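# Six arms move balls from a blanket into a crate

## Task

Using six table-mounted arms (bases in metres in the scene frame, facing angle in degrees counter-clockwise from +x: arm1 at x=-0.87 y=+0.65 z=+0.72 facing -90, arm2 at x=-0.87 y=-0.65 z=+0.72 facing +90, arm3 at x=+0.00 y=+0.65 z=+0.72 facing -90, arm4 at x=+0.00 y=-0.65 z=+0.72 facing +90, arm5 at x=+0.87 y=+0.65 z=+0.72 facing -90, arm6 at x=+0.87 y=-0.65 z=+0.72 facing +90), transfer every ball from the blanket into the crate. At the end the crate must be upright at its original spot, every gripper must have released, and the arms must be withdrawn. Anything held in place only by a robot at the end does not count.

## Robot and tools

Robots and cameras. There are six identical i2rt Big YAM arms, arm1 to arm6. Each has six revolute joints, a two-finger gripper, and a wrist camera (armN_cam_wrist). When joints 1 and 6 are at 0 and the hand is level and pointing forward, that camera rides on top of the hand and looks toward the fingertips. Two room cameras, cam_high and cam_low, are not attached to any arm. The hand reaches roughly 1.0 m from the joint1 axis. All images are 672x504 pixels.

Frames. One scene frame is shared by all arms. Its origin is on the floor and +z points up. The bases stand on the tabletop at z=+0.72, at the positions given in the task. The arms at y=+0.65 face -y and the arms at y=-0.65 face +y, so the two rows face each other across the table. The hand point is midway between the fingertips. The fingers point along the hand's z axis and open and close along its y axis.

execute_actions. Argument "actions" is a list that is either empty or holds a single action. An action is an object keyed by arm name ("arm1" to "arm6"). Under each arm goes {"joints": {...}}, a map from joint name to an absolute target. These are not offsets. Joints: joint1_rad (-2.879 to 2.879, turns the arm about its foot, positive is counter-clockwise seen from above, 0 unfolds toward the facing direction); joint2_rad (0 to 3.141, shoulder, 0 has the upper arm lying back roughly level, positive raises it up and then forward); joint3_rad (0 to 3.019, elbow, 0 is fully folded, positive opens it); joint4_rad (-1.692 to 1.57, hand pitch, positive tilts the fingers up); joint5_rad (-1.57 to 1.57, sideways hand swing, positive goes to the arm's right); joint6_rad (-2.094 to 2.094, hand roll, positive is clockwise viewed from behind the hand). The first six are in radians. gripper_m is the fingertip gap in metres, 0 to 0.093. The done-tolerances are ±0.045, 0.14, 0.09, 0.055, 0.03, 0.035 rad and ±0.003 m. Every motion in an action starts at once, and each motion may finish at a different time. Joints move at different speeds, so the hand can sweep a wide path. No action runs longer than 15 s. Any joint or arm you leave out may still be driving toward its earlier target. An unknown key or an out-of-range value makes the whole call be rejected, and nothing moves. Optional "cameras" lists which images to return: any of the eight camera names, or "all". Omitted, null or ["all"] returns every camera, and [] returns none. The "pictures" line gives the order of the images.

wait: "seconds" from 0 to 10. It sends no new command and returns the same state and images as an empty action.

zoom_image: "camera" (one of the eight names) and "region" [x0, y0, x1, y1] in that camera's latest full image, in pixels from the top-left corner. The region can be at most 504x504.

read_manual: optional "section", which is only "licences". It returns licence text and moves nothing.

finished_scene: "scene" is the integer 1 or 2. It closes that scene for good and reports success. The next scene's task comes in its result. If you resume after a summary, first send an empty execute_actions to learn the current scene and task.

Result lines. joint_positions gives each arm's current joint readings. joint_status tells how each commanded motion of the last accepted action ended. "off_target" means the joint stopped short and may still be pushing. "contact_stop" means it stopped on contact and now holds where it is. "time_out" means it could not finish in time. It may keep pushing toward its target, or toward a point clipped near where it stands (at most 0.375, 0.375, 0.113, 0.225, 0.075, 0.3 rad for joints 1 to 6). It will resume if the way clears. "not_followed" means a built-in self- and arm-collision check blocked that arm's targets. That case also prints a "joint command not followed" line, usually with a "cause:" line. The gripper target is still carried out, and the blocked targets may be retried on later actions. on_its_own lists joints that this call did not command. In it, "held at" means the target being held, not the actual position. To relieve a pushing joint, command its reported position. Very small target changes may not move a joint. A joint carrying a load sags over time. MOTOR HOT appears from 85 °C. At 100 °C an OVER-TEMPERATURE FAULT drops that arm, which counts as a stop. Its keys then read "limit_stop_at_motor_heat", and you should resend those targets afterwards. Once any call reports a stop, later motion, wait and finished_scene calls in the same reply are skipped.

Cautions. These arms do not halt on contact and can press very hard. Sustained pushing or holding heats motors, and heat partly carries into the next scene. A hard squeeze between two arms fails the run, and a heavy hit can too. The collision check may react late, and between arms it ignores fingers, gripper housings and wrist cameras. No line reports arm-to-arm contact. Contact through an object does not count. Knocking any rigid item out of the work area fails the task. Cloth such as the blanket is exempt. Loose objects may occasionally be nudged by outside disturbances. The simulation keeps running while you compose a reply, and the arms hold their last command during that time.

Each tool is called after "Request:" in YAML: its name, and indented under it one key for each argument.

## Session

Request:
execute_actions:
  actions: []
  cameras: ["cam_high","cam_low"]

Scene clock: 0.00 s.
arm1.joint_positions: joint1_rad=+0.004 joint2_rad=+0.455 joint3_rad=+1.471 joint4_rad=-1.545 joint5_rad=+0.017 joint6_rad=+0.014 gripper_m=+0.094
arm1.joint_status: not commanded
arm1.hand: x=-0.8723 y=+0.5251 z=+1.3142 quat_wxyz=(-0.351, -0.618, -0.609, +0.354) (m; scene frame)
arm2.joint_positions: joint1_rad=-0.003 joint2_rad=+0.439 joint3_rad=+1.451 joint4_rad=-1.547 joint5_rad=-0.015 joint6_rad=-0.014 gripper_m=+0.094
arm2.joint_status: not commanded
arm2.hand: x=-0.8653 y=-0.5327 z=+1.3357 quat_wxyz=(-0.354, +0.610, -0.616, -0.351) (m; scene frame)
arm3.joint_positions: joint1_rad=+0.006 joint2_rad=+0.432 joint3_rad=+1.478 joint4_rad=-1.548 joint5_rad=+0.016 joint6_rad=+0.007 gripper_m=+0.095
arm3.joint_status: not commanded
arm3.hand: x=-0.0017 y=+0.5372 z=+1.3479 quat_wxyz=(-0.358, -0.611, -0.606, +0.363) (m; scene frame)
arm4.joint_positions: joint1_rad=-0.011 joint2_rad=+0.424 joint3_rad=+1.458 joint4_rad=-1.549 joint5_rad=-0.008 joint6_rad=+0.014 gripper_m=+0.094
arm4.joint_status: not commanded
arm4.hand: x=+0.0086 y=-0.5301 z=+1.3397 quat_wxyz=(-0.355, +0.593, -0.632, -0.350) (m; scene frame)
arm5.joint_positions: joint1_rad=+0.017 joint2_rad=+0.426 joint3_rad=+1.454 joint4_rad=-1.542 joint5_rad=-0.014 joint6_rad=-0.008 gripper_m=+0.094
arm5.joint_status: not commanded
arm5.hand: x=+0.8698 y=+0.5332 z=+1.2857 quat_wxyz=(-0.355, -0.613, -0.608, +0.358) (m; scene frame)
arm6.joint_positions: joint1_rad=-0.014 joint2_rad=+0.448 joint3_rad=+1.462 joint4_rad=-1.524 joint5_rad=-0.001 joint6_rad=+0.011 gripper_m=+0.094
arm6.joint_status: not commanded
arm6.hand: x=+0.8812 y=-0.5265 z=+1.3725 quat_wxyz=(-0.357, +0.595, -0.623, -0.361) (m; scene frame)
pictures: cam_high, cam_low
Images, in order (width x height): cam_high 672x504, cam_low 672x504.

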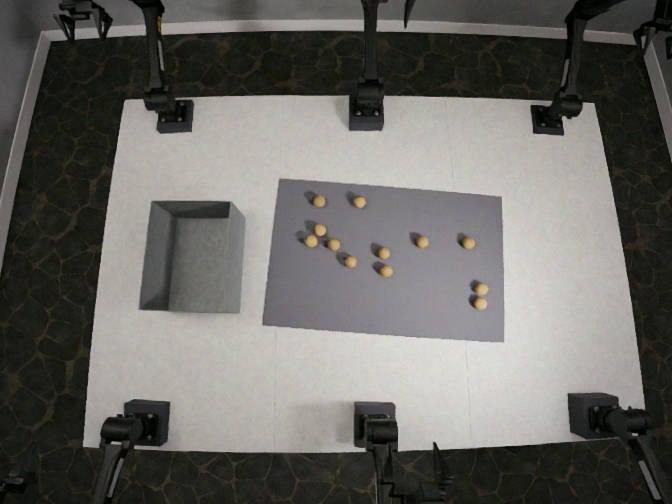

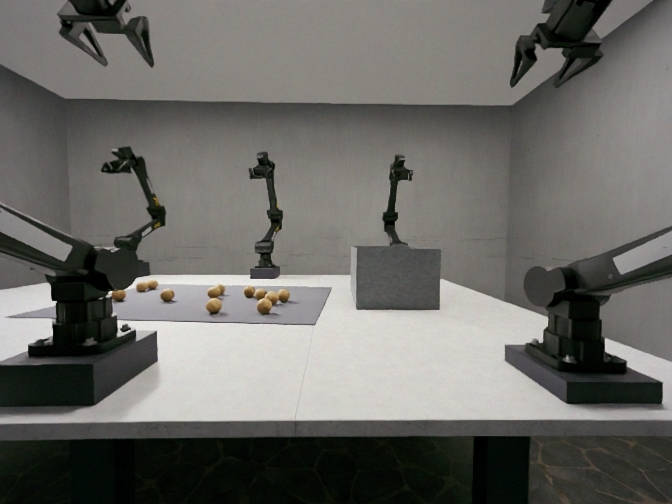

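Request:
zoom_image:
  camera: "cam_high"
  region: [260, 170, 512, 350]

Request:
zoom_image:
  camera: "cam_high"
  region: [100, 170, 280, 350]

Region (260, 170, 512, 350) of cam_high's 672x504 image, scaled by 2.000, with more detail than that image has; it fills the top 360 rows of this view, and the rest is white.

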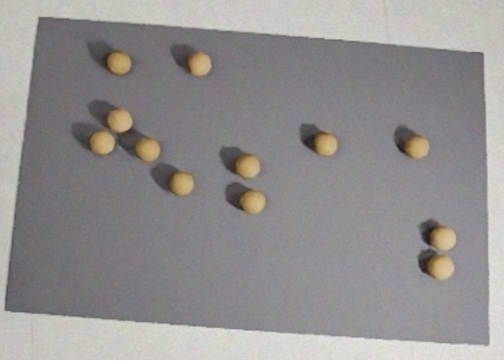

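Region (100, 170, 280, 350) of cam_high's 672x504 image, scaled by 2.800, with more detail than that image has.

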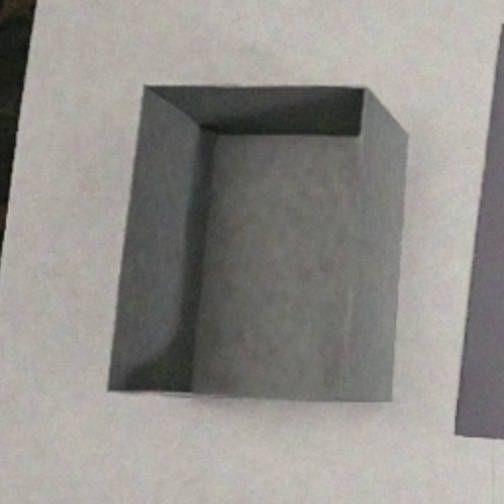

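Request:
execute_actions:
  actions:
    - {"arm1":{"joints":{"joint1_rad":1.0,"joint2_rad":2.38,"joint3_rad":2.34,"joint4_rad":-1.24,"joint5_rad":0,"joint6_rad":0}},"arm3":{"joints":{"joint1_rad":0.35,"joint2_rad":2.1,"joint3_rad":1.79,"joint4_rad":-1.155,"joint5_rad":0,"joint6_rad":0}},"arm4":{"joints":{"joint1_rad":0.167,"joint2_rad":2.035,"joint3_rad":1.72,"joint4_rad":-1.14,"joint5_rad":0,"joint6_rad":0}}}
  cameras: ["arm1_cam_wrist","arm3_cam_wrist","arm4_cam_wrist"]

Scene clock: 7.17 s.
arm1.joint_positions: joint1_rad=+1.006 joint2_rad=+2.386 joint3_rad=+2.309 joint4_rad=-1.237 joint5_rad=+0.001 joint6_rad=+0.007 gripper_m=+0.094
arm1.joint_status: all done
arm1.hand: x=-0.2034 y=+0.2313 z=+0.8287 quat_wxyz=(-0.123, -0.278, -0.952, +0.035) (m; scene frame)
arm2.joint_positions: joint1_rad=-0.003 joint2_rad=+0.439 joint3_rad=+1.451 joint4_rad=-1.547 joint5_rad=-0.015 joint6_rad=-0.014 gripper_m=+0.094
arm2.joint_status: not commanded
arm2.hand: x=-0.8653 y=-0.5327 z=+1.3357 quat_wxyz=(-0.354, +0.610, -0.616, -0.351) (m; scene frame)
arm3.joint_positions: joint1_rad=+0.340 joint2_rad=+2.101 joint3_rad=+1.772 joint4_rad=-1.159 joint5_rad=+0.002 joint6_rad=+0.007 gripper_m=+0.095
arm3.joint_status: all done
arm3.hand: x=+0.2182 y=+0.0339 z=+0.8392 quat_wxyz=(-0.033, -0.579, -0.814, +0.025) (m; scene frame)
arm4.joint_positions: joint1_rad=+0.159 joint2_rad=+2.014 joint3_rad=+1.703 joint4_rad=-1.146 joint5_rad=-0.003 joint6_rad=+0.010 gripper_m=+0.094
arm4.joint_status: all done
arm4.hand: x=-0.0744 y=-0.0162 z=+0.8622 quat_wxyz=(-0.031, +0.743, -0.667, -0.043) (m; scene frame)
arm5.joint_positions: joint1_rad=+0.017 joint2_rad=+0.426 joint3_rad=+1.454 joint4_rad=-1.542 joint5_rad=-0.014 joint6_rad=-0.008 gripper_m=+0.094
arm5.joint_status: not commanded
arm5.hand: x=+0.8698 y=+0.5332 z=+1.2857 quat_wxyz=(-0.355, -0.613, -0.608, +0.358) (m; scene frame)
arm6.joint_positions: joint1_rad=-0.014 joint2_rad=+0.448 joint3_rad=+1.462 joint4_rad=-1.524 joint5_rad=-0.001 joint6_rad=+0.011 gripper_m=+0.094
arm6.joint_status: not commanded
arm6.hand: x=+0.8812 y=-0.5265 z=+1.3725 quat_wxyz=(-0.357, +0.595, -0.623, -0.361) (m; scene frame)
pictures: arm1_cam_wrist, arm3_cam_wrist, arm4_cam_wrist
Images, in order (width x height): arm1_cam_wrist 672x504, arm3_cam_wrist 672x504, arm4_cam_wrist 672x504.

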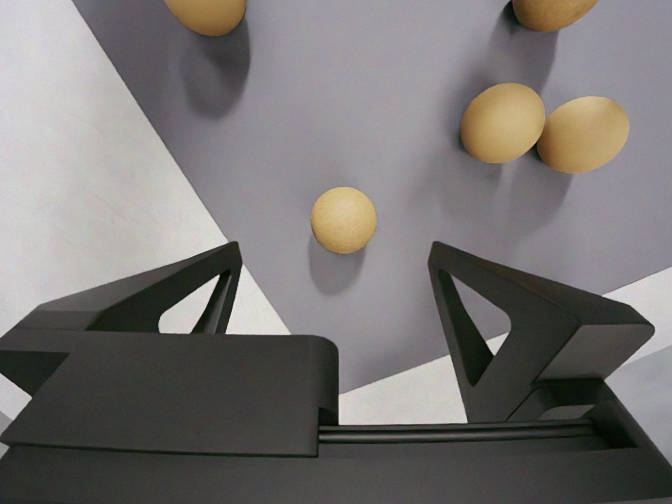

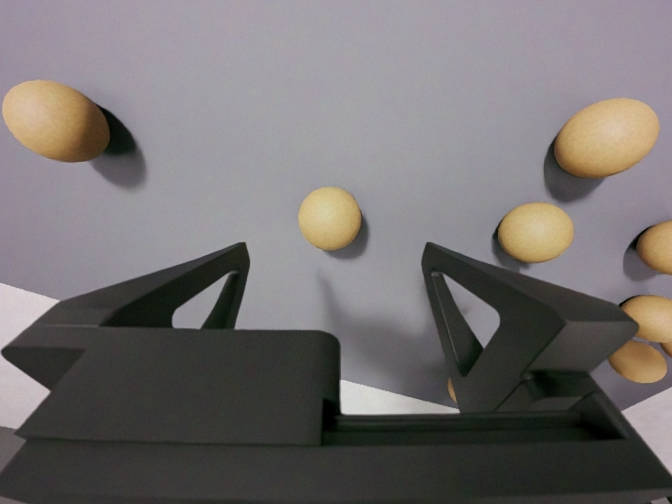

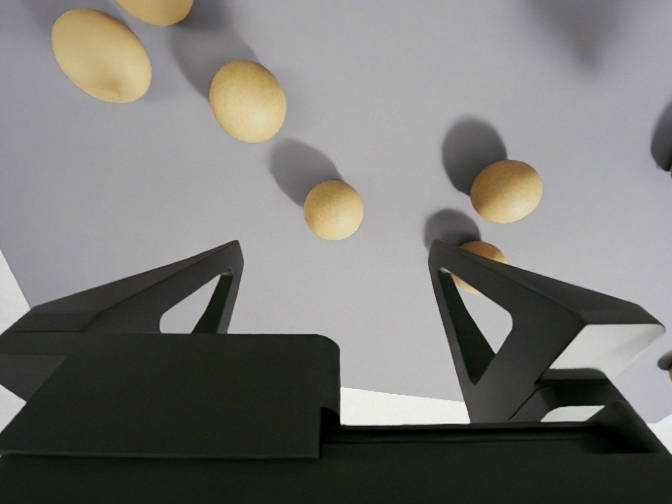

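Request:
execute_actions:
  actions:
    - {"arm1":{"joints":{"joint1_rad":0.995,"joint2_rad":2.46,"joint3_rad":2.215,"joint4_rad":-1.05}},"arm3":{"joints":{"joint1_rad":0.355,"joint2_rad":2.19,"joint3_rad":1.665,"joint4_rad":-0.96}},"arm4":{"joints":{"joint2_rad":2.16,"joint3_rad":1.61,"joint4_rad":-0.945}}}
  cameras: ["arm1_cam_wrist","arm3_cam_wrist","arm4_cam_wrist"]

Scene clock: 11.03 s.
arm1.joint_positions: joint1_rad=+1.002 joint2_rad=+2.464 joint3_rad=+2.210 joint4_rad=-1.061 joint5_rad=+0.002 joint6_rad=+0.005 gripper_m=+0.094
arm1.joint_status: all done
arm1.hand: x=-0.2016 y=+0.2263 z=+0.7365 quat_wxyz=(-0.122, -0.278, -0.952, +0.036) (m; scene frame)
arm2.joint_positions: joint1_rad=-0.003 joint2_rad=+0.439 joint3_rad=+1.451 joint4_rad=-1.547 joint5_rad=-0.015 joint6_rad=-0.014 gripper_m=+0.094
arm2.joint_status: not commanded
arm2.hand: x=-0.8653 y=-0.5327 z=+1.3357 quat_wxyz=(-0.354, +0.610, -0.616, -0.351) (m; scene frame)
arm3.joint_positions: joint1_rad=+0.346 joint2_rad=+2.183 joint3_rad=+1.664 joint4_rad=-0.978 joint5_rad=+0.002 joint6_rad=+0.007 gripper_m=+0.095
arm3.joint_status: all done
arm3.hand: x=+0.2188 y=+0.0435 z=+0.7520 quat_wxyz=(-0.029, -0.577, -0.816, +0.023) (m; scene frame)
arm4.joint_positions: joint1_rad=+0.160 joint2_rad=+2.149 joint3_rad=+1.606 joint4_rad=-0.962 joint5_rad=-0.002 joint6_rad=+0.009 gripper_m=+0.094
arm4.joint_status: all done
arm4.hand: x=-0.0745 y=-0.0257 z=+0.7473 quat_wxyz=(-0.015, +0.744, -0.667, -0.024) (m; scene frame)
arm5.joint_positions: joint1_rad=+0.017 joint2_rad=+0.426 joint3_rad=+1.454 joint4_rad=-1.542 joint5_rad=-0.014 joint6_rad=-0.008 gripper_m=+0.094
arm5.joint_status: not commanded
arm5.hand: x=+0.8698 y=+0.5332 z=+1.2857 quat_wxyz=(-0.355, -0.613, -0.608, +0.358) (m; scene frame)
arm6.joint_positions: joint1_rad=-0.014 joint2_rad=+0.448 joint3_rad=+1.462 joint4_rad=-1.524 joint5_rad=-0.001 joint6_rad=+0.011 gripper_m=+0.094
arm6.joint_status: not commanded
arm6.hand: x=+0.8812 y=-0.5265 z=+1.3725 quat_wxyz=(-0.357, +0.595, -0.623, -0.361) (m; scene frame)
pictures: arm1_cam_wrist, arm3_cam_wrist, arm4_cam_wrist
Images, in order (width x height): arm1_cam_wrist 672x504, arm3_cam_wrist 672x504, arm4_cam_wrist 672x504.

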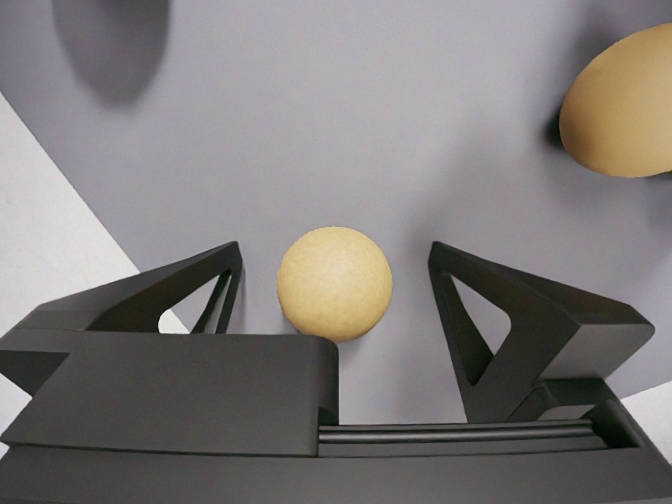

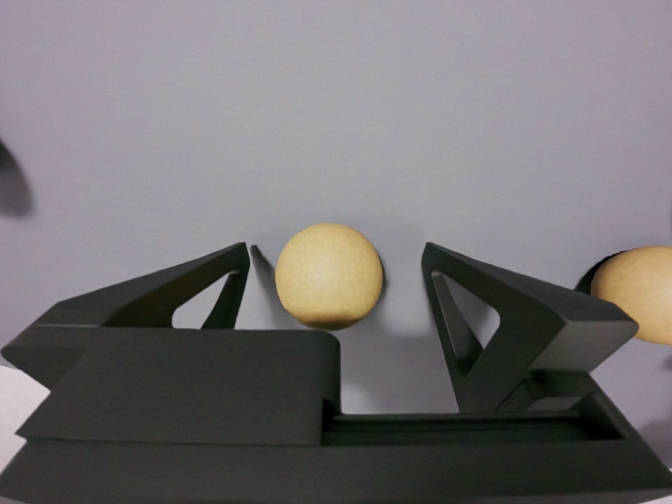

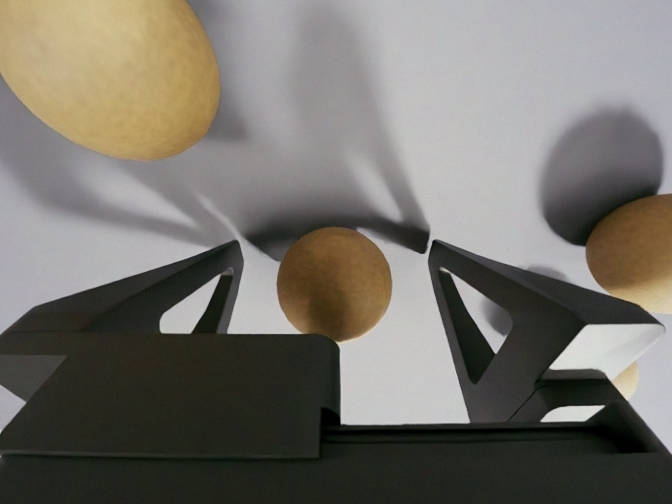

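Request:
execute_actions:
  actions:
    - {"arm1":{"joints":{"gripper_m":0.033}},"arm3":{"joints":{"joint2_rad":2.21,"gripper_m":0.033}},"arm4":{"joints":{"gripper_m":0.033}}}
  cameras: ["arm1_cam_wrist","arm3_cam_wrist","arm4_cam_wrist"]

Scene clock: 12.03 s.
arm1.joint_positions: joint1_rad=+1.002 joint2_rad=+2.464 joint3_rad=+2.210 joint4_rad=-1.061 joint5_rad=+0.002 joint6_rad=+0.005 gripper_m=+0.046
arm1.joint_status: gripper_m off_target (ended at +0.046, target +0.033)
arm1.hand: x=-0.2016 y=+0.2263 z=+0.7365 quat_wxyz=(-0.122, -0.278, -0.952, +0.036) (m; scene frame)
arm2.joint_positions: joint1_rad=-0.003 joint2_rad=+0.439 joint3_rad=+1.451 joint4_rad=-1.547 joint5_rad=-0.015 joint6_rad=-0.014 gripper_m=+0.094
arm2.joint_status: not commanded
arm2.hand: x=-0.8653 y=-0.5327 z=+1.3357 quat_wxyz=(-0.354, +0.610, -0.616, -0.351) (m; scene frame)
arm3.joint_positions: joint1_rad=+0.346 joint2_rad=+2.185 joint3_rad=+1.664 joint4_rad=-0.978 joint5_rad=+0.002 joint6_rad=+0.007 gripper_m=+0.047
arm3.joint_status: gripper_m off_target (ended at +0.047, target +0.033); the others done
arm3.hand: x=+0.2187 y=+0.0439 z=+0.7503 quat_wxyz=(-0.028, -0.577, -0.816, +0.022) (m; scene frame)
arm4.joint_positions: joint1_rad=+0.160 joint2_rad=+2.149 joint3_rad=+1.606 joint4_rad=-0.962 joint5_rad=-0.001 joint6_rad=+0.009 gripper_m=+0.046
arm4.joint_status: gripper_m off_target (ended at +0.046, target +0.033)
arm4.hand: x=-0.0744 y=-0.0257 z=+0.7473 quat_wxyz=(-0.015, +0.744, -0.667, -0.024) (m; scene frame)
arm5.joint_positions: joint1_rad=+0.017 joint2_rad=+0.426 joint3_rad=+1.454 joint4_rad=-1.542 joint5_rad=-0.014 joint6_rad=-0.008 gripper_m=+0.094
arm5.joint_status: not commanded
arm5.hand: x=+0.8698 y=+0.5332 z=+1.2857 quat_wxyz=(-0.355, -0.613, -0.608, +0.358) (m; scene frame)
arm6.joint_positions: joint1_rad=-0.014 joint2_rad=+0.448 joint3_rad=+1.462 joint4_rad=-1.524 joint5_rad=-0.001 joint6_rad=+0.011 gripper_m=+0.094
arm6.joint_status: not commanded
arm6.hand: x=+0.8812 y=-0.5265 z=+1.3725 quat_wxyz=(-0.357, +0.595, -0.623, -0.361) (m; scene frame)
pictures: arm1_cam_wrist, arm3_cam_wrist, arm4_cam_wrist
Images, in order (width x height): arm1_cam_wrist 672x504, arm3_cam_wrist 672x504, arm4_cam_wrist 672x504.

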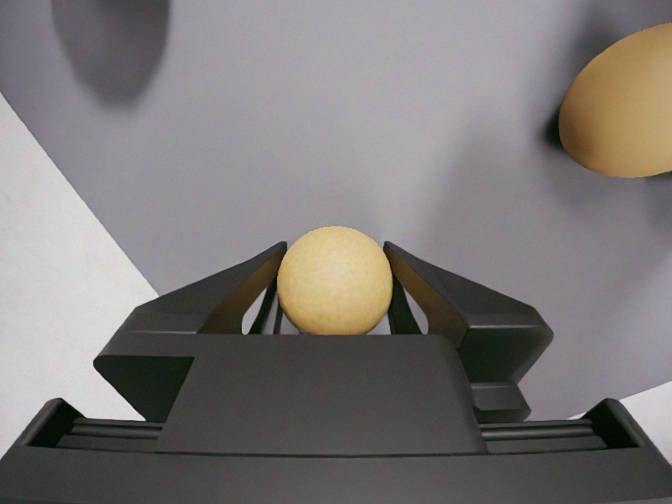

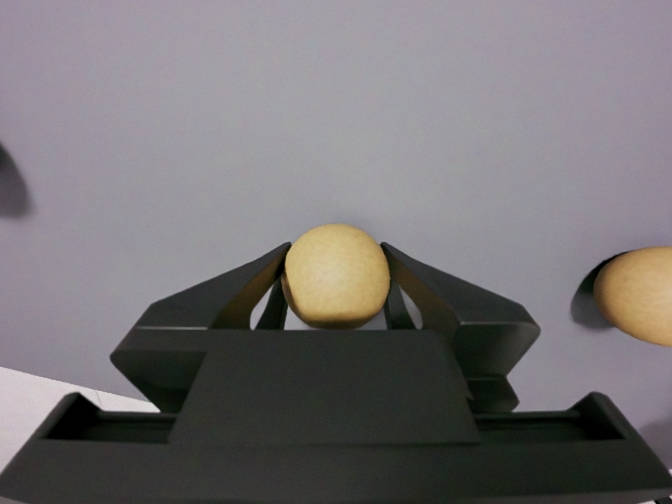

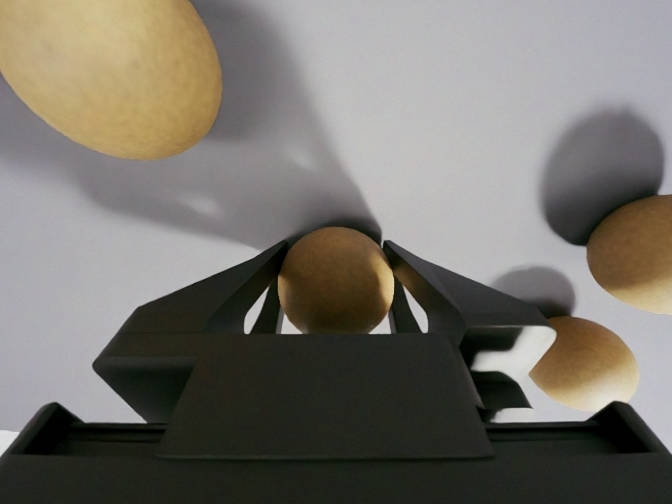

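Request:
execute_actions:
  actions:
    - {"arm1":{"joints":{"joint2_rad":1.45,"joint3_rad":1.55,"joint4_rad":-1.5}},"arm3":{"joints":{"joint2_rad":1.4,"joint3_rad":1.4,"joint4_rad":-1.5}},"arm4":{"joints":{"joint2_rad":1.5,"joint3_rad":1.5,"joint4_rad":-1.5}}}
  cameras: []

Request:
execute_actions:
  actions:
    - {"arm1":{"joints":{"joint1_rad":0.2}},"arm3":{"joints":{"joint1_rad":-0.6}},"arm4":{"joints":{"joint1_rad":0.9}}}
  cameras: ["cam_high"]

Request:
execute_actions:
  actions:
    - {"arm1":{"joints":{"joint1_rad":0.173,"joint2_rad":2.05,"joint3_rad":1.77,"joint4_rad":-1.199}}}
  cameras: ["arm1_cam_wrist","cam_high"]

Scene clock: 14.53 s.
arm1.joint_positions: joint1_rad=+1.002 joint2_rad=+1.451 joint3_rad=+1.550 joint4_rad=-1.493 joint5_rad=+0.002 joint6_rad=+0.005 gripper_m=+0.046
arm1.joint_status: all done
arm1.hand: x=-0.4756 y=+0.3996 z=+1.0657 quat_wxyz=(-0.084, -0.279, -0.956, +0.025) (m; scene frame)
arm2.joint_positions: joint1_rad=-0.003 joint2_rad=+0.439 joint3_rad=+1.451 joint4_rad=-1.547 joint5_rad=-0.015 joint6_rad=-0.014 gripper_m=+0.094
arm2.joint_status: not commanded
arm2.hand: x=-0.8653 y=-0.5327 z=+1.3357 quat_wxyz=(-0.354, +0.610, -0.616, -0.351) (m; scene frame)
arm3.joint_positions: joint1_rad=+0.346 joint2_rad=+1.397 joint3_rad=+1.391 joint4_rad=-1.485 joint5_rad=+0.002 joint6_rad=+0.007 gripper_m=+0.047
arm3.joint_status: all done
arm3.hand: x=+0.1443 y=+0.2506 z=+1.0527 quat_wxyz=(-0.032, -0.576, -0.816, +0.024) (m; scene frame)
arm4.joint_positions: joint1_rad=+0.160 joint2_rad=+1.482 joint3_rad=+1.484 joint4_rad=-1.485 joint5_rad=-0.001 joint6_rad=+0.009 gripper_m=+0.046
arm4.joint_status: all done
arm4.hand: x=-0.0524 y=-0.1910 z=+1.0506 quat_wxyz=(-0.022, +0.744, -0.667, -0.032) (m; scene frame)
arm5.joint_positions: joint1_rad=+0.017 joint2_rad=+0.426 joint3_rad=+1.454 joint4_rad=-1.542 joint5_rad=-0.014 joint6_rad=-0.008 gripper_m=+0.094
arm5.joint_status: not commanded
arm5.hand: x=+0.8698 y=+0.5332 z=+1.2857 quat_wxyz=(-0.355, -0.613, -0.608, +0.358) (m; scene frame)
arm6.joint_positions: joint1_rad=-0.014 joint2_rad=+0.448 joint3_rad=+1.462 joint4_rad=-1.524 joint5_rad=-0.001 joint6_rad=+0.011 gripper_m=+0.094
arm6.joint_status: not commanded
arm6.hand: x=+0.8812 y=-0.5265 z=+1.3725 quat_wxyz=(-0.357, +0.595, -0.623, -0.361) (m; scene frame)
pictures: none
No camera images: the call's "cameras" was empty. Leave "cameras" out to get every camera's image.

Scene clock: 16.03 s.
arm1.joint_positions: joint1_rad=+0.195 joint2_rad=+1.451 joint3_rad=+1.550 joint4_rad=-1.493 joint5_rad=+0.001 joint6_rad=+0.005 gripper_m=+0.046
arm1.joint_status: all done
arm1.hand: x=-0.7781 y=+0.1920 z=+1.0658 quat_wxyz=(-0.068, -0.633, -0.769, +0.056) (m; scene frame)
arm2.joint_positions: joint1_rad=-0.003 joint2_rad=+0.439 joint3_rad=+1.451 joint4_rad=-1.547 joint5_rad=-0.015 joint6_rad=-0.014 gripper_m=+0.094
arm2.joint_status: not commanded
arm2.hand: x=-0.8653 y=-0.5327 z=+1.3357 quat_wxyz=(-0.354, +0.610, -0.616, -0.351) (m; scene frame)
arm3.joint_positions: joint1_rad=-0.599 joint2_rad=+1.397 joint3_rad=+1.391 joint4_rad=-1.485 joint5_rad=+0.001 joint6_rad=+0.007 gripper_m=+0.047
arm3.joint_status: all done
arm3.hand: x=-0.2391 y=+0.2994 z=+1.0532 quat_wxyz=(-0.018, -0.885, -0.464, +0.036) (m; scene frame)
arm4.joint_positions: joint1_rad=+0.904 joint2_rad=+1.482 joint3_rad=+1.484 joint4_rad=-1.485 joint5_rad=-0.001 joint6_rad=+0.008 gripper_m=+0.046
arm4.joint_status: all done
arm4.hand: x=-0.3471 y=-0.3483 z=+1.0542 quat_wxyz=(-0.009, +0.936, -0.350, -0.042) (m; scene frame)
arm5.joint_positions: joint1_rad=+0.017 joint2_rad=+0.426 joint3_rad=+1.454 joint4_rad=-1.542 joint5_rad=-0.014 joint6_rad=-0.008 gripper_m=+0.094
arm5.joint_status: not commanded
arm5.hand: x=+0.8698 y=+0.5332 z=+1.2857 quat_wxyz=(-0.355, -0.613, -0.608, +0.358) (m; scene frame)
arm6.joint_positions: joint1_rad=-0.014 joint2_rad=+0.448 joint3_rad=+1.462 joint4_rad=-1.524 joint5_rad=-0.001 joint6_rad=+0.011 gripper_m=+0.094
arm6.joint_status: not commanded
arm6.hand: x=+0.8812 y=-0.5265 z=+1.3725 quat_wxyz=(-0.357, +0.595, -0.623, -0.361) (m; scene frame)
pictures: cam_high
Images, in order (width x height): cam_high 672x504.

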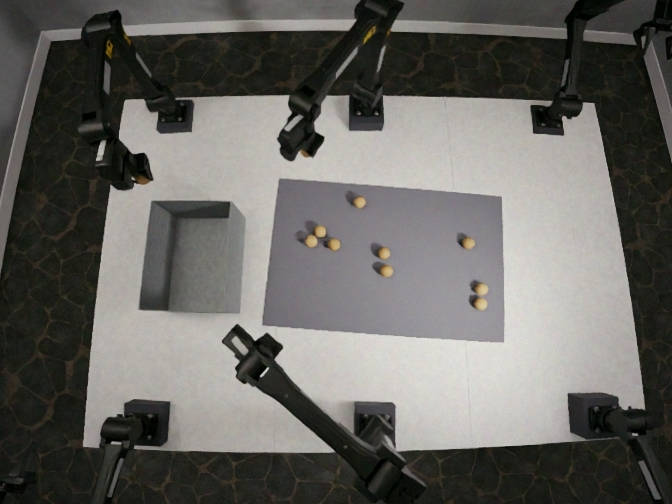

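Scene clock: 17.63 s.
arm1.joint_positions: joint1_rad=+0.179 joint2_rad=+2.052 joint3_rad=+1.749 joint4_rad=-1.207 joint5_rad=+0.001 joint6_rad=+0.005 gripper_m=+0.046
arm1.joint_status: all done
arm1.hand: x=-0.7546 y=+0.0238 z=+0.8307 quat_wxyz=(-0.023, -0.641, -0.767, +0.020) (m; scene frame)
arm2.joint_positions: joint1_rad=-0.003 joint2_rad=+0.439 joint3_rad=+1.451 joint4_rad=-1.547 joint5_rad=-0.015 joint6_rad=-0.014 gripper_m=+0.094
arm2.joint_status: not commanded
arm2.hand: x=-0.8653 y=-0.5327 z=+1.3357 quat_wxyz=(-0.354, +0.610, -0.616, -0.351) (m; scene frame)
arm3.joint_positions: joint1_rad=-0.599 joint2_rad=+1.397 joint3_rad=+1.391 joint4_rad=-1.485 joint5_rad=+0.001 joint6_rad=+0.007 gripper_m=+0.047
arm3.joint_status: not commanded
arm3.hand: x=-0.2391 y=+0.2994 z=+1.0532 quat_wxyz=(-0.018, -0.885, -0.464, +0.036) (m; scene frame)
arm4.joint_positions: joint1_rad=+0.904 joint2_rad=+1.482 joint3_rad=+1.484 joint4_rad=-1.485 joint5_rad=-0.001 joint6_rad=+0.008 gripper_m=+0.046
arm4.joint_status: not commanded
arm4.hand: x=-0.3471 y=-0.3483 z=+1.0542 quat_wxyz=(-0.009, +0.936, -0.350, -0.042) (m; scene frame)
arm5.joint_positions: joint1_rad=+0.017 joint2_rad=+0.426 joint3_rad=+1.454 joint4_rad=-1.542 joint5_rad=-0.014 joint6_rad=-0.008 gripper_m=+0.094
arm5.joint_status: not commanded
arm5.hand: x=+0.8698 y=+0.5332 z=+1.2857 quat_wxyz=(-0.355, -0.613, -0.608, +0.358) (m; scene frame)
arm6.joint_positions: joint1_rad=-0.014 joint2_rad=+0.448 joint3_rad=+1.462 joint4_rad=-1.524 joint5_rad=-0.001 joint6_rad=+0.011 gripper_m=+0.094
arm6.joint_status: not commanded
arm6.hand: x=+0.8812 y=-0.5265 z=+1.3725 quat_wxyz=(-0.357, +0.595, -0.623, -0.361) (m; scene frame)
pictures: arm1_cam_wrist, cam_high
Images, in order (width x height): arm1_cam_wrist 672x504, cam_high 672x504.

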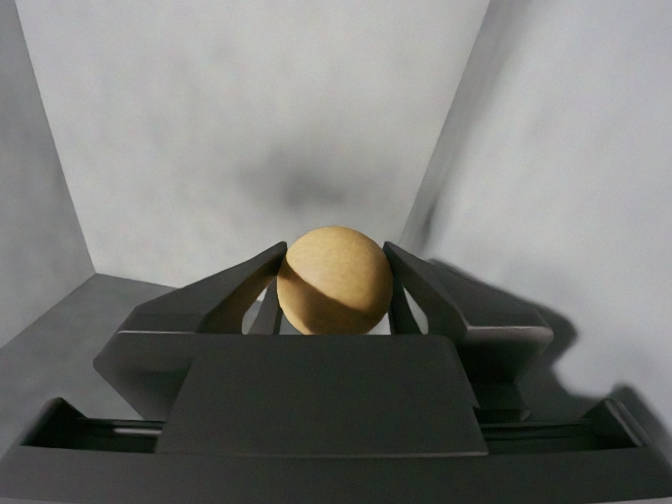

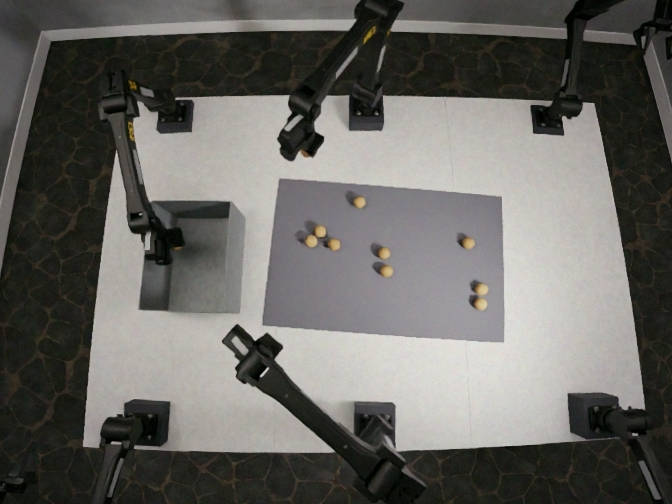

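Request:
execute_actions:
  actions:
    - {"arm1":{"joints":{"joint2_rad":2.09}}}
  cameras: []

Request:
execute_actions:
  actions:
    - {"arm1":{"joints":{"gripper_m":0.07}}}
  cameras: []

Request:
execute_actions:
  actions:
    - {"arm1":{"joints":{"joint2_rad":1.45}}}
  cameras: []

Request:
execute_actions:
  actions:
    - {"arm1":{"joints":{"joint1_rad":-0.1,"joint2_rad":0.9,"joint3_rad":1.4,"joint4_rad":-1.5,"gripper_m":0.093}},"arm4":{"joints":{"joint2_rad":2.2,"joint3_rad":2.46,"joint4_rad":-0.994}}}
  cameras: []

Request:
execute_actions:
  actions:
    - {"arm4":{"joints":{"joint2_rad":2.52,"joint3_rad":2.49}}}
  cameras: ["arm4_cam_wrist","cam_high"]

Scene clock: 19.23 s.
arm1.joint_positions: joint1_rad=+0.179 joint2_rad=+2.085 joint3_rad=+1.749 joint4_rad=-1.207 joint5_rad=+0.001 joint6_rad=+0.005 gripper_m=+0.046
arm1.joint_status: all done
arm1.hand: x=-0.7550 y=+0.0259 z=+0.8105 quat_wxyz=(-0.010, -0.641, -0.767, +0.009) (m; scene frame)
arm2.joint_positions: joint1_rad=-0.003 joint2_rad=+0.439 joint3_rad=+1.451 joint4_rad=-1.547 joint5_rad=-0.015 joint6_rad=-0.014 gripper_m=+0.094
arm2.joint_status: not commanded
arm2.hand: x=-0.8653 y=-0.5327 z=+1.3357 quat_wxyz=(-0.354, +0.610, -0.616, -0.351) (m; scene frame)
arm3.joint_positions: joint1_rad=-0.599 joint2_rad=+1.397 joint3_rad=+1.391 joint4_rad=-1.485 joint5_rad=+0.001 joint6_rad=+0.007 gripper_m=+0.047
arm3.joint_status: not commanded
arm3.hand: x=-0.2391 y=+0.2994 z=+1.0532 quat_wxyz=(-0.018, -0.885, -0.464, +0.036) (m; scene frame)
arm4.joint_positions: joint1_rad=+0.904 joint2_rad=+1.482 joint3_rad=+1.484 joint4_rad=-1.485 joint5_rad=-0.001 joint6_rad=+0.008 gripper_m=+0.046
arm4.joint_status: not commanded
arm4.hand: x=-0.3471 y=-0.3483 z=+1.0542 quat_wxyz=(-0.009, +0.936, -0.350, -0.042) (m; scene frame)
arm5.joint_positions: joint1_rad=+0.017 joint2_rad=+0.426 joint3_rad=+1.454 joint4_rad=-1.542 joint5_rad=-0.014 joint6_rad=-0.008 gripper_m=+0.094
arm5.joint_status: not commanded
arm5.hand: x=+0.8698 y=+0.5332 z=+1.2857 quat_wxyz=(-0.355, -0.613, -0.608, +0.358) (m; scene frame)
arm6.joint_positions: joint1_rad=-0.014 joint2_rad=+0.448 joint3_rad=+1.462 joint4_rad=-1.524 joint5_rad=-0.001 joint6_rad=+0.011 gripper_m=+0.094
arm6.joint_status: not commanded
arm6.hand: x=+0.8812 y=-0.5265 z=+1.3725 quat_wxyz=(-0.357, +0.595, -0.623, -0.361) (m; scene frame)
pictures: none
No camera images: the call's "cameras" was empty. Leave "cameras" out to get every camera's image.

Scene clock: 19.80 s.
arm1.joint_positions: joint1_rad=+0.179 joint2_rad=+2.085 joint3_rad=+1.749 joint4_rad=-1.207 joint5_rad=+0.001 joint6_rad=+0.005 gripper_m=+0.070
arm1.joint_status: all done
arm1.hand: x=-0.7550 y=+0.0259 z=+0.8105 quat_wxyz=(-0.010, -0.641, -0.767, +0.009) (m; scene frame)
arm2.joint_positions: joint1_rad=-0.003 joint2_rad=+0.439 joint3_rad=+1.451 joint4_rad=-1.547 joint5_rad=-0.015 joint6_rad=-0.014 gripper_m=+0.094
arm2.joint_status: not commanded
arm2.hand: x=-0.8653 y=-0.5327 z=+1.3357 quat_wxyz=(-0.354, +0.610, -0.616, -0.351) (m; scene frame)
arm3.joint_positions: joint1_rad=-0.599 joint2_rad=+1.397 joint3_rad=+1.391 joint4_rad=-1.485 joint5_rad=+0.001 joint6_rad=+0.007 gripper_m=+0.047
arm3.joint_status: not commanded
arm3.hand: x=-0.2391 y=+0.2994 z=+1.0532 quat_wxyz=(-0.018, -0.885, -0.464, +0.036) (m; scene frame)
arm4.joint_positions: joint1_rad=+0.904 joint2_rad=+1.482 joint3_rad=+1.484 joint4_rad=-1.485 joint5_rad=-0.001 joint6_rad=+0.008 gripper_m=+0.046
arm4.joint_status: not commanded
arm4.hand: x=-0.3471 y=-0.3483 z=+1.0542 quat_wxyz=(-0.009, +0.936, -0.350, -0.042) (m; scene frame)
arm5.joint_positions: joint1_rad=+0.017 joint2_rad=+0.426 joint3_rad=+1.454 joint4_rad=-1.542 joint5_rad=-0.014 joint6_rad=-0.008 gripper_m=+0.094
arm5.joint_status: not commanded
arm5.hand: x=+0.8698 y=+0.5332 z=+1.2857 quat_wxyz=(-0.355, -0.613, -0.608, +0.358) (m; scene frame)
arm6.joint_positions: joint1_rad=-0.014 joint2_rad=+0.448 joint3_rad=+1.462 joint4_rad=-1.524 joint5_rad=-0.001 joint6_rad=+0.011 gripper_m=+0.094
arm6.joint_status: not commanded
arm6.hand: x=+0.8812 y=-0.5265 z=+1.3725 quat_wxyz=(-0.357, +0.595, -0.623, -0.361) (m; scene frame)
pictures: none
No camera images: the call's "cameras" was empty. Leave "cameras" out to get every camera's image.

Scene clock: 21.67 s.
arm1.joint_positions: joint1_rad=+0.179 joint2_rad=+1.462 joint3_rad=+1.762 joint4_rad=-1.205 joint5_rad=+0.001 joint6_rad=+0.005 gripper_m=+0.070
arm1.joint_status: all done
arm1.hand: x=-0.7675 y=+0.0944 z=+1.1894 quat_wxyz=(-0.251, -0.606, -0.725, +0.209) (m; scene frame)
arm2.joint_positions: joint1_rad=-0.003 joint2_rad=+0.439 joint3_rad=+1.451 joint4_rad=-1.547 joint5_rad=-0.015 joint6_rad=-0.014 gripper_m=+0.094
arm2.joint_status: not commanded
arm2.hand: x=-0.8653 y=-0.5327 z=+1.3357 quat_wxyz=(-0.354, +0.610, -0.616, -0.351) (m; scene frame)
arm3.joint_positions: joint1_rad=-0.599 joint2_rad=+1.397 joint3_rad=+1.391 joint4_rad=-1.485 joint5_rad=+0.001 joint6_rad=+0.007 gripper_m=+0.047
arm3.joint_status: not commanded
arm3.hand: x=-0.2391 y=+0.2994 z=+1.0532 quat_wxyz=(-0.018, -0.885, -0.464, +0.036) (m; scene frame)
arm4.joint_positions: joint1_rad=+0.904 joint2_rad=+1.482 joint3_rad=+1.484 joint4_rad=-1.485 joint5_rad=-0.001 joint6_rad=+0.008 gripper_m=+0.046
arm4.joint_status: not commanded
arm4.hand: x=-0.3471 y=-0.3483 z=+1.0542 quat_wxyz=(-0.009, +0.936, -0.350, -0.042) (m; scene frame)
arm5.joint_positions: joint1_rad=+0.017 joint2_rad=+0.426 joint3_rad=+1.454 joint4_rad=-1.542 joint5_rad=-0.014 joint6_rad=-0.008 gripper_m=+0.094
arm5.joint_status: not commanded
arm5.hand: x=+0.8698 y=+0.5332 z=+1.2857 quat_wxyz=(-0.355, -0.613, -0.608, +0.358) (m; scene frame)
arm6.joint_positions: joint1_rad=-0.014 joint2_rad=+0.448 joint3_rad=+1.462 joint4_rad=-1.524 joint5_rad=-0.001 joint6_rad=+0.011 gripper_m=+0.094
arm6.joint_status: not commanded
arm6.hand: x=+0.8812 y=-0.5265 z=+1.3725 quat_wxyz=(-0.357, +0.595, -0.623, -0.361) (m; scene frame)
pictures: none
No camera images: the call's "cameras" was empty. Leave "cameras" out to get every camera's image.

Scene clock: 23.80 s.
arm1.joint_positions: joint1_rad=-0.109 joint2_rad=+0.904 joint3_rad=+1.400 joint4_rad=-1.494 joint5_rad=+0.002 joint6_rad=+0.005 gripper_m=+0.093
arm1.joint_status: all done
arm1.hand: x=-0.9031 y=+0.3415 z=+1.2005 quat_wxyz=(-0.188, -0.715, -0.640, +0.210) (m; scene frame)
arm2.joint_positions: joint1_rad=-0.003 joint2_rad=+0.439 joint3_rad=+1.451 joint4_rad=-1.547 joint5_rad=-0.015 joint6_rad=-0.014 gripper_m=+0.094
arm2.joint_status: not commanded
arm2.hand: x=-0.8653 y=-0.5327 z=+1.3357 quat_wxyz=(-0.354, +0.610, -0.616, -0.351) (m; scene frame)
arm3.joint_positions: joint1_rad=-0.599 joint2_rad=+1.397 joint3_rad=+1.391 joint4_rad=-1.485 joint5_rad=+0.001 joint6_rad=+0.007 gripper_m=+0.047
arm3.joint_status: not commanded
arm3.hand: x=-0.2391 y=+0.2994 z=+1.0532 quat_wxyz=(-0.018, -0.885, -0.464, +0.036) (m; scene frame)
arm4.joint_positions: joint1_rad=+0.904 joint2_rad=+2.194 joint3_rad=+2.419 joint4_rad=-1.013 joint5_rad=-0.001 joint6_rad=+0.008 gripper_m=+0.046
arm4.joint_status: all done
arm4.hand: x=-0.6390 y=-0.0979 z=+1.0928 quat_wxyz=(-0.125, +0.865, -0.326, -0.359) (m; scene frame)
arm5.joint_positions: joint1_rad=+0.017 joint2_rad=+0.426 joint3_rad=+1.454 joint4_rad=-1.542 joint5_rad=-0.014 joint6_rad=-0.008 gripper_m=+0.094
arm5.joint_status: not commanded
arm5.hand: x=+0.8698 y=+0.5332 z=+1.2857 quat_wxyz=(-0.355, -0.613, -0.608, +0.358) (m; scene frame)
arm6.joint_positions: joint1_rad=-0.014 joint2_rad=+0.448 joint3_rad=+1.462 joint4_rad=-1.524 joint5_rad=-0.001 joint6_rad=+0.011 gripper_m=+0.094
arm6.joint_status: not commanded
arm6.hand: x=+0.8812 y=-0.5265 z=+1.3725 quat_wxyz=(-0.357, +0.595, -0.623, -0.361) (m; scene frame)
pictures: none
No camera images: the call's "cameras" was empty. Leave "cameras" out to get every camera's image.

Scene clock: 25.20 s.
arm1.joint_positions: joint1_rad=-0.109 joint2_rad=+0.904 joint3_rad=+1.400 joint4_rad=-1.494 joint5_rad=+0.002 joint6_rad=+0.005 gripper_m=+0.093
arm1.joint_status: not commanded
arm1.hand: x=-0.9031 y=+0.3415 z=+1.2005 quat_wxyz=(-0.188, -0.715, -0.640, +0.210) (m; scene frame)
arm2.joint_positions: joint1_rad=-0.003 joint2_rad=+0.439 joint3_rad=+1.451 joint4_rad=-1.547 joint5_rad=-0.015 joint6_rad=-0.014 gripper_m=+0.094
arm2.joint_status: not commanded
arm2.hand: x=-0.8653 y=-0.5327 z=+1.3357 quat_wxyz=(-0.354, +0.610, -0.616, -0.351) (m; scene frame)
arm3.joint_positions: joint1_rad=-0.599 joint2_rad=+1.397 joint3_rad=+1.391 joint4_rad=-1.485 joint5_rad=+0.001 joint6_rad=+0.007 gripper_m=+0.047
arm3.joint_status: not commanded
arm3.hand: x=-0.2391 y=+0.2994 z=+1.0532 quat_wxyz=(-0.018, -0.885, -0.464, +0.036) (m; scene frame)
arm4.joint_positions: joint1_rad=+0.904 joint2_rad=+2.537 joint3_rad=+2.462 joint4_rad=-1.007 joint5_rad=-0.001 joint6_rad=+0.008 gripper_m=+0.046
arm4.joint_status: all done
arm4.hand: x=-0.6594 y=-0.0848 z=+0.8277 quat_wxyz=(-0.077, +0.909, -0.341, -0.228) (m; scene frame)
arm5.joint_positions: joint1_rad=+0.017 joint2_rad=+0.426 joint3_rad=+1.454 joint4_rad=-1.542 joint5_rad=-0.014 joint6_rad=-0.008 gripper_m=+0.094
arm5.joint_status: not commanded
arm5.hand: x=+0.8698 y=+0.5332 z=+1.2857 quat_wxyz=(-0.355, -0.613, -0.608, +0.358) (m; scene frame)
arm6.joint_positions: joint1_rad=-0.014 joint2_rad=+0.448 joint3_rad=+1.462 joint4_rad=-1.524 joint5_rad=-0.001 joint6_rad=+0.011 gripper_m=+0.094
arm6.joint_status: not commanded
arm6.hand: x=+0.8812 y=-0.5265 z=+1.3725 quat_wxyz=(-0.357, +0.595, -0.623, -0.361) (m; scene frame)
pictures: arm4_cam_wrist, cam_high
Images, in order (width x height): arm4_cam_wrist 672x504, cam_high 672x504.

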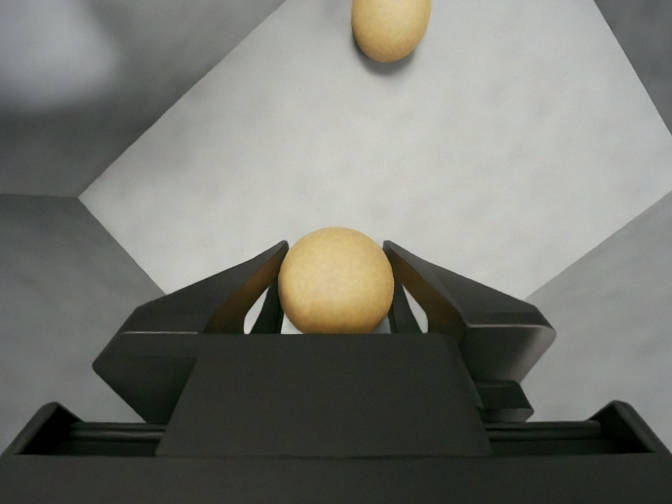

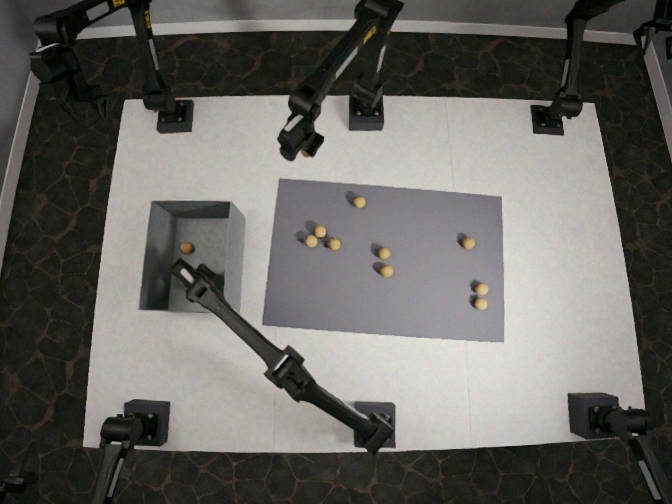

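Request:
execute_actions:
  actions:
    - {"arm4":{"joints":{"gripper_m":0.075}},"arm3":{"joints":{"joint1_rad":-0.81}}}
  cameras: []

Request:
execute_actions:
  actions:
    - {"arm4":{"joints":{"joint2_rad":2.2,"gripper_m":0.093}}}
  cameras: []

Request:
execute_actions:
  actions:
    - {"arm4":{"joints":{"joint2_rad":1.6,"joint3_rad":1.55,"joint4_rad":-1.5}}}
  cameras: []

Request:
execute_actions:
  actions:
    - {"arm4":{"joints":{"joint1_rad":-0.075}},"arm3":{"joints":{"joint2_rad":2.2,"joint3_rad":2.46,"joint4_rad":-0.994}}}
  cameras: []

Request:
execute_actions:
  actions:
    - {"arm4":{"joints":{"joint2_rad":1.96,"joint3_rad":1.58,"joint4_rad":-1.115}},"arm3":{"joints":{"joint1_rad":-0.84,"joint2_rad":2.49,"joint3_rad":2.49}}}
  cameras: ["arm3_cam_wrist","arm4_cam_wrist","cam_high"]

Scene clock: 26.90 s.
arm1.joint_positions: joint1_rad=-0.109 joint2_rad=+0.904 joint3_rad=+1.400 joint4_rad=-1.494 joint5_rad=+0.002 joint6_rad=+0.005 gripper_m=+0.093
arm1.joint_status: not commanded
arm1.hand: x=-0.9031 y=+0.3415 z=+1.2005 quat_wxyz=(-0.188, -0.715, -0.640, +0.210) (m; scene frame)
arm2.joint_positions: joint1_rad=-0.003 joint2_rad=+0.439 joint3_rad=+1.451 joint4_rad=-1.547 joint5_rad=-0.015 joint6_rad=-0.014 gripper_m=+0.094
arm2.joint_status: not commanded
arm2.hand: x=-0.8653 y=-0.5327 z=+1.3357 quat_wxyz=(-0.354, +0.610, -0.616, -0.351) (m; scene frame)
arm3.joint_positions: joint1_rad=-0.820 joint2_rad=+1.397 joint3_rad=+1.391 joint4_rad=-1.485 joint5_rad=+0.001 joint6_rad=+0.007 gripper_m=+0.047
arm3.joint_status: all done
arm3.hand: x=-0.3101 y=+0.3604 z=+1.0532 quat_wxyz=(-0.014, -0.930, -0.364, +0.038) (m; scene frame)
arm4.joint_positions: joint1_rad=+0.904 joint2_rad=+2.537 joint3_rad=+2.462 joint4_rad=-1.007 joint5_rad=-0.001 joint6_rad=+0.008 gripper_m=+0.075
arm4.joint_status: all done
arm4.hand: x=-0.6594 y=-0.0848 z=+0.8277 quat_wxyz=(-0.077, +0.909, -0.341, -0.228) (m; scene frame)
arm5.joint_positions: joint1_rad=+0.017 joint2_rad=+0.426 joint3_rad=+1.454 joint4_rad=-1.542 joint5_rad=-0.014 joint6_rad=-0.008 gripper_m=+0.094
arm5.joint_status: not commanded
arm5.hand: x=+0.8698 y=+0.5332 z=+1.2857 quat_wxyz=(-0.355, -0.613, -0.608, +0.358) (m; scene frame)
arm6.joint_positions: joint1_rad=-0.014 joint2_rad=+0.448 joint3_rad=+1.462 joint4_rad=-1.524 joint5_rad=-0.001 joint6_rad=+0.011 gripper_m=+0.094
arm6.joint_status: not commanded
arm6.hand: x=+0.8812 y=-0.5265 z=+1.3725 quat_wxyz=(-0.357, +0.595, -0.623, -0.361) (m; scene frame)
pictures: none
No camera images: the call's "cameras" was empty. Leave "cameras" out to get every camera's image.

Scene clock: 28.50 s.
arm1.joint_positions: joint1_rad=-0.109 joint2_rad=+0.904 joint3_rad=+1.400 joint4_rad=-1.494 joint5_rad=+0.002 joint6_rad=+0.005 gripper_m=+0.093
arm1.joint_status: not commanded
arm1.hand: x=-0.9031 y=+0.3415 z=+1.2005 quat_wxyz=(-0.188, -0.715, -0.640, +0.210) (m; scene frame)
arm2.joint_positions: joint1_rad=-0.003 joint2_rad=+0.439 joint3_rad=+1.451 joint4_rad=-1.547 joint5_rad=-0.015 joint6_rad=-0.014 gripper_m=+0.094
arm2.joint_status: not commanded
arm2.hand: x=-0.8653 y=-0.5327 z=+1.3357 quat_wxyz=(-0.354, +0.610, -0.616, -0.351) (m; scene frame)
arm3.joint_positions: joint1_rad=-0.820 joint2_rad=+1.397 joint3_rad=+1.391 joint4_rad=-1.485 joint5_rad=+0.001 joint6_rad=+0.007 gripper_m=+0.047
arm3.joint_status: not commanded
arm3.hand: x=-0.3101 y=+0.3604 z=+1.0532 quat_wxyz=(-0.014, -0.930, -0.364, +0.038) (m; scene frame)
arm4.joint_positions: joint1_rad=+0.904 joint2_rad=+2.176 joint3_rad=+2.490 joint4_rad=-1.007 joint5_rad=-0.001 joint6_rad=+0.008 gripper_m=+0.093
arm4.joint_status: all done
arm4.hand: x=-0.6401 y=-0.0961 z=+1.1478 quat_wxyz=(-0.140, +0.847, -0.319, -0.400) (m; scene frame)
arm5.joint_positions: joint1_rad=+0.017 joint2_rad=+0.426 joint3_rad=+1.454 joint4_rad=-1.542 joint5_rad=-0.014 joint6_rad=-0.008 gripper_m=+0.094
arm5.joint_status: not commanded
arm5.hand: x=+0.8698 y=+0.5332 z=+1.2857 quat_wxyz=(-0.355, -0.613, -0.608, +0.358) (m; scene frame)
arm6.joint_positions: joint1_rad=-0.014 joint2_rad=+0.448 joint3_rad=+1.462 joint4_rad=-1.524 joint5_rad=-0.001 joint6_rad=+0.011 gripper_m=+0.094
arm6.joint_status: not commanded
arm6.hand: x=+0.8812 y=-0.5265 z=+1.3725 quat_wxyz=(-0.357, +0.595, -0.623, -0.361) (m; scene frame)
pictures: none
No camera images: the call's "cameras" was empty. Leave "cameras" out to get every camera's image.

Scene clock: 30.37 s.
arm1.joint_positions: joint1_rad=-0.109 joint2_rad=+0.904 joint3_rad=+1.400 joint4_rad=-1.494 joint5_rad=+0.002 joint6_rad=+0.005 gripper_m=+0.093
arm1.joint_status: not commanded
arm1.hand: x=-0.9031 y=+0.3415 z=+1.2005 quat_wxyz=(-0.188, -0.715, -0.640, +0.210) (m; scene frame)
arm2.joint_positions: joint1_rad=-0.003 joint2_rad=+0.439 joint3_rad=+1.451 joint4_rad=-1.547 joint5_rad=-0.015 joint6_rad=-0.014 gripper_m=+0.094
arm2.joint_status: not commanded
arm2.hand: x=-0.8653 y=-0.5327 z=+1.3357 quat_wxyz=(-0.354, +0.610, -0.616, -0.351) (m; scene frame)
arm3.joint_positions: joint1_rad=-0.820 joint2_rad=+1.397 joint3_rad=+1.391 joint4_rad=-1.485 joint5_rad=+0.001 joint6_rad=+0.007 gripper_m=+0.047
arm3.joint_status: not commanded
arm3.hand: x=-0.3101 y=+0.3604 z=+1.0532 quat_wxyz=(-0.014, -0.930, -0.364, +0.038) (m; scene frame)
arm4.joint_positions: joint1_rad=+0.904 joint2_rad=+1.599 joint3_rad=+1.545 joint4_rad=-1.485 joint5_rad=-0.001 joint6_rad=+0.008 gripper_m=+0.093
arm4.joint_status: all done
arm4.hand: x=-0.3701 y=-0.3290 z=+1.0256 quat_wxyz=(+0.001, +0.937, -0.350, -0.016) (m; scene frame)
arm5.joint_positions: joint1_rad=+0.017 joint2_rad=+0.426 joint3_rad=+1.454 joint4_rad=-1.542 joint5_rad=-0.014 joint6_rad=-0.008 gripper_m=+0.094
arm5.joint_status: not commanded
arm5.hand: x=+0.8698 y=+0.5332 z=+1.2857 quat_wxyz=(-0.355, -0.613, -0.608, +0.358) (m; scene frame)
arm6.joint_positions: joint1_rad=-0.014 joint2_rad=+0.448 joint3_rad=+1.462 joint4_rad=-1.524 joint5_rad=-0.001 joint6_rad=+0.011 gripper_m=+0.094
arm6.joint_status: not commanded
arm6.hand: x=+0.8812 y=-0.5265 z=+1.3725 quat_wxyz=(-0.357, +0.595, -0.623, -0.361) (m; scene frame)
pictures: none
No camera images: the call's "cameras" was empty. Leave "cameras" out to get every camera's image.

Scene clock: 32.17 s.
arm1.joint_positions: joint1_rad=-0.109 joint2_rad=+0.904 joint3_rad=+1.400 joint4_rad=-1.494 joint5_rad=+0.002 joint6_rad=+0.005 gripper_m=+0.093
arm1.joint_status: not commanded
arm1.hand: x=-0.9031 y=+0.3415 z=+1.2005 quat_wxyz=(-0.188, -0.715, -0.640, +0.210) (m; scene frame)
arm2.joint_positions: joint1_rad=-0.003 joint2_rad=+0.439 joint3_rad=+1.451 joint4_rad=-1.547 joint5_rad=-0.015 joint6_rad=-0.014 gripper_m=+0.094
arm2.joint_status: not commanded
arm2.hand: x=-0.8653 y=-0.5327 z=+1.3357 quat_wxyz=(-0.354, +0.610, -0.616, -0.351) (m; scene frame)
arm3.joint_positions: joint1_rad=-0.820 joint2_rad=+2.189 joint3_rad=+2.415 joint4_rad=-1.017 joint5_rad=+0.001 joint6_rad=+0.007 gripper_m=+0.047
arm3.joint_status: all done
arm3.hand: x=-0.6145 y=+0.0754 z=+1.0966 quat_wxyz=(-0.141, -0.861, -0.337, +0.354) (m; scene frame)
arm4.joint_positions: joint1_rad=-0.079 joint2_rad=+1.599 joint3_rad=+1.545 joint4_rad=-1.485 joint5_rad=+0.000 joint6_rad=+0.008 gripper_m=+0.093
arm4.joint_status: all done
arm4.hand: x=+0.0609 y=-0.1617 z=+1.0210 quat_wxyz=(-0.006, +0.660, -0.751, -0.009) (m; scene frame)
arm5.joint_positions: joint1_rad=+0.017 joint2_rad=+0.426 joint3_rad=+1.454 joint4_rad=-1.542 joint5_rad=-0.014 joint6_rad=-0.008 gripper_m=+0.094
arm5.joint_status: not commanded
arm5.hand: x=+0.8698 y=+0.5332 z=+1.2857 quat_wxyz=(-0.355, -0.613, -0.608, +0.358) (m; scene frame)
arm6.joint_positions: joint1_rad=-0.014 joint2_rad=+0.448 joint3_rad=+1.462 joint4_rad=-1.524 joint5_rad=-0.001 joint6_rad=+0.011 gripper_m=+0.094
arm6.joint_status: not commanded
arm6.hand: x=+0.8812 y=-0.5265 z=+1.3725 quat_wxyz=(-0.357, +0.595, -0.623, -0.361) (m; scene frame)
pictures: none
No camera images: the call's "cameras" was empty. Leave "cameras" out to get every camera's image.

Scene clock: 33.80 s.
arm1.joint_positions: joint1_rad=-0.109 joint2_rad=+0.904 joint3_rad=+1.400 joint4_rad=-1.494 joint5_rad=+0.002 joint6_rad=+0.005 gripper_m=+0.093
arm1.joint_status: not commanded
arm1.hand: x=-0.9031 y=+0.3415 z=+1.2005 quat_wxyz=(-0.188, -0.715, -0.640, +0.210) (m; scene frame)
arm2.joint_positions: joint1_rad=-0.003 joint2_rad=+0.439 joint3_rad=+1.451 joint4_rad=-1.547 joint5_rad=-0.015 joint6_rad=-0.014 gripper_m=+0.094
arm2.joint_status: not commanded
arm2.hand: x=-0.8653 y=-0.5327 z=+1.3357 quat_wxyz=(-0.354, +0.610, -0.616, -0.351) (m; scene frame)
arm3.joint_positions: joint1_rad=-0.830 joint2_rad=+2.479 joint3_rad=+2.465 joint4_rad=-1.009 joint5_rad=+0.001 joint6_rad=+0.007 gripper_m=+0.047
arm3.joint_status: all done
arm3.hand: x=-0.6431 y=+0.0610 z=+0.8811 quat_wxyz=(-0.099, -0.898, -0.346, +0.253) (m; scene frame)
arm4.joint_positions: joint1_rad=-0.079 joint2_rad=+1.975 joint3_rad=+1.555 joint4_rad=-1.133 joint5_rad=+0.000 joint6_rad=+0.008 gripper_m=+0.093
arm4.joint_status: all done
arm4.hand: x=+0.0713 y=-0.0675 z=+0.8292 quat_wxyz=(-0.001, +0.660, -0.751, -0.004) (m; scene frame)
arm5.joint_positions: joint1_rad=+0.017 joint2_rad=+0.426 joint3_rad=+1.454 joint4_rad=-1.542 joint5_rad=-0.014 joint6_rad=-0.008 gripper_m=+0.094
arm5.joint_status: not commanded
arm5.hand: x=+0.8698 y=+0.5332 z=+1.2857 quat_wxyz=(-0.355, -0.613, -0.608, +0.358) (m; scene frame)
arm6.joint_positions: joint1_rad=-0.014 joint2_rad=+0.448 joint3_rad=+1.462 joint4_rad=-1.524 joint5_rad=-0.001 joint6_rad=+0.011 gripper_m=+0.094
arm6.joint_status: not commanded
arm6.hand: x=+0.8812 y=-0.5265 z=+1.3725 quat_wxyz=(-0.357, +0.595, -0.623, -0.361) (m; scene frame)
pictures: arm3_cam_wrist, arm4_cam_wrist, cam_high
Images, in order (width x height): arm3_cam_wrist 672x504, arm4_cam_wrist 672x504, cam_high 672x504.

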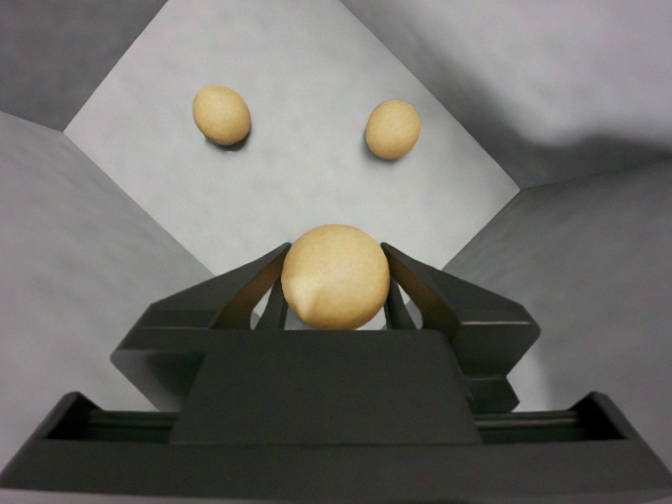

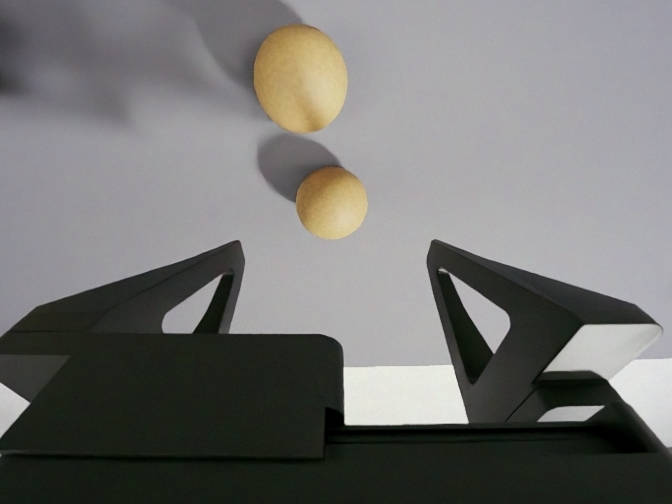

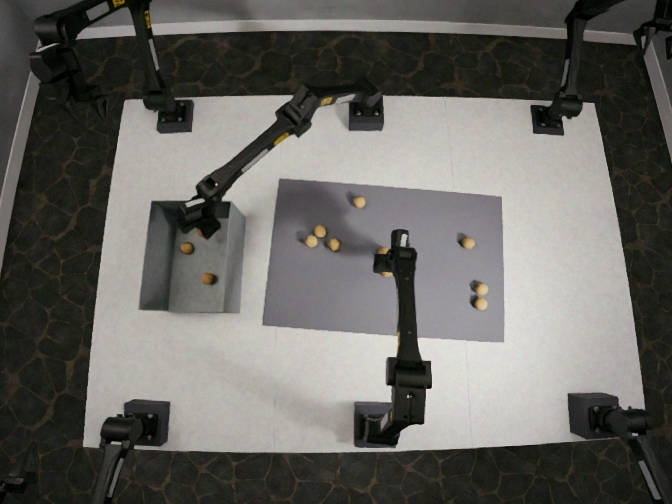

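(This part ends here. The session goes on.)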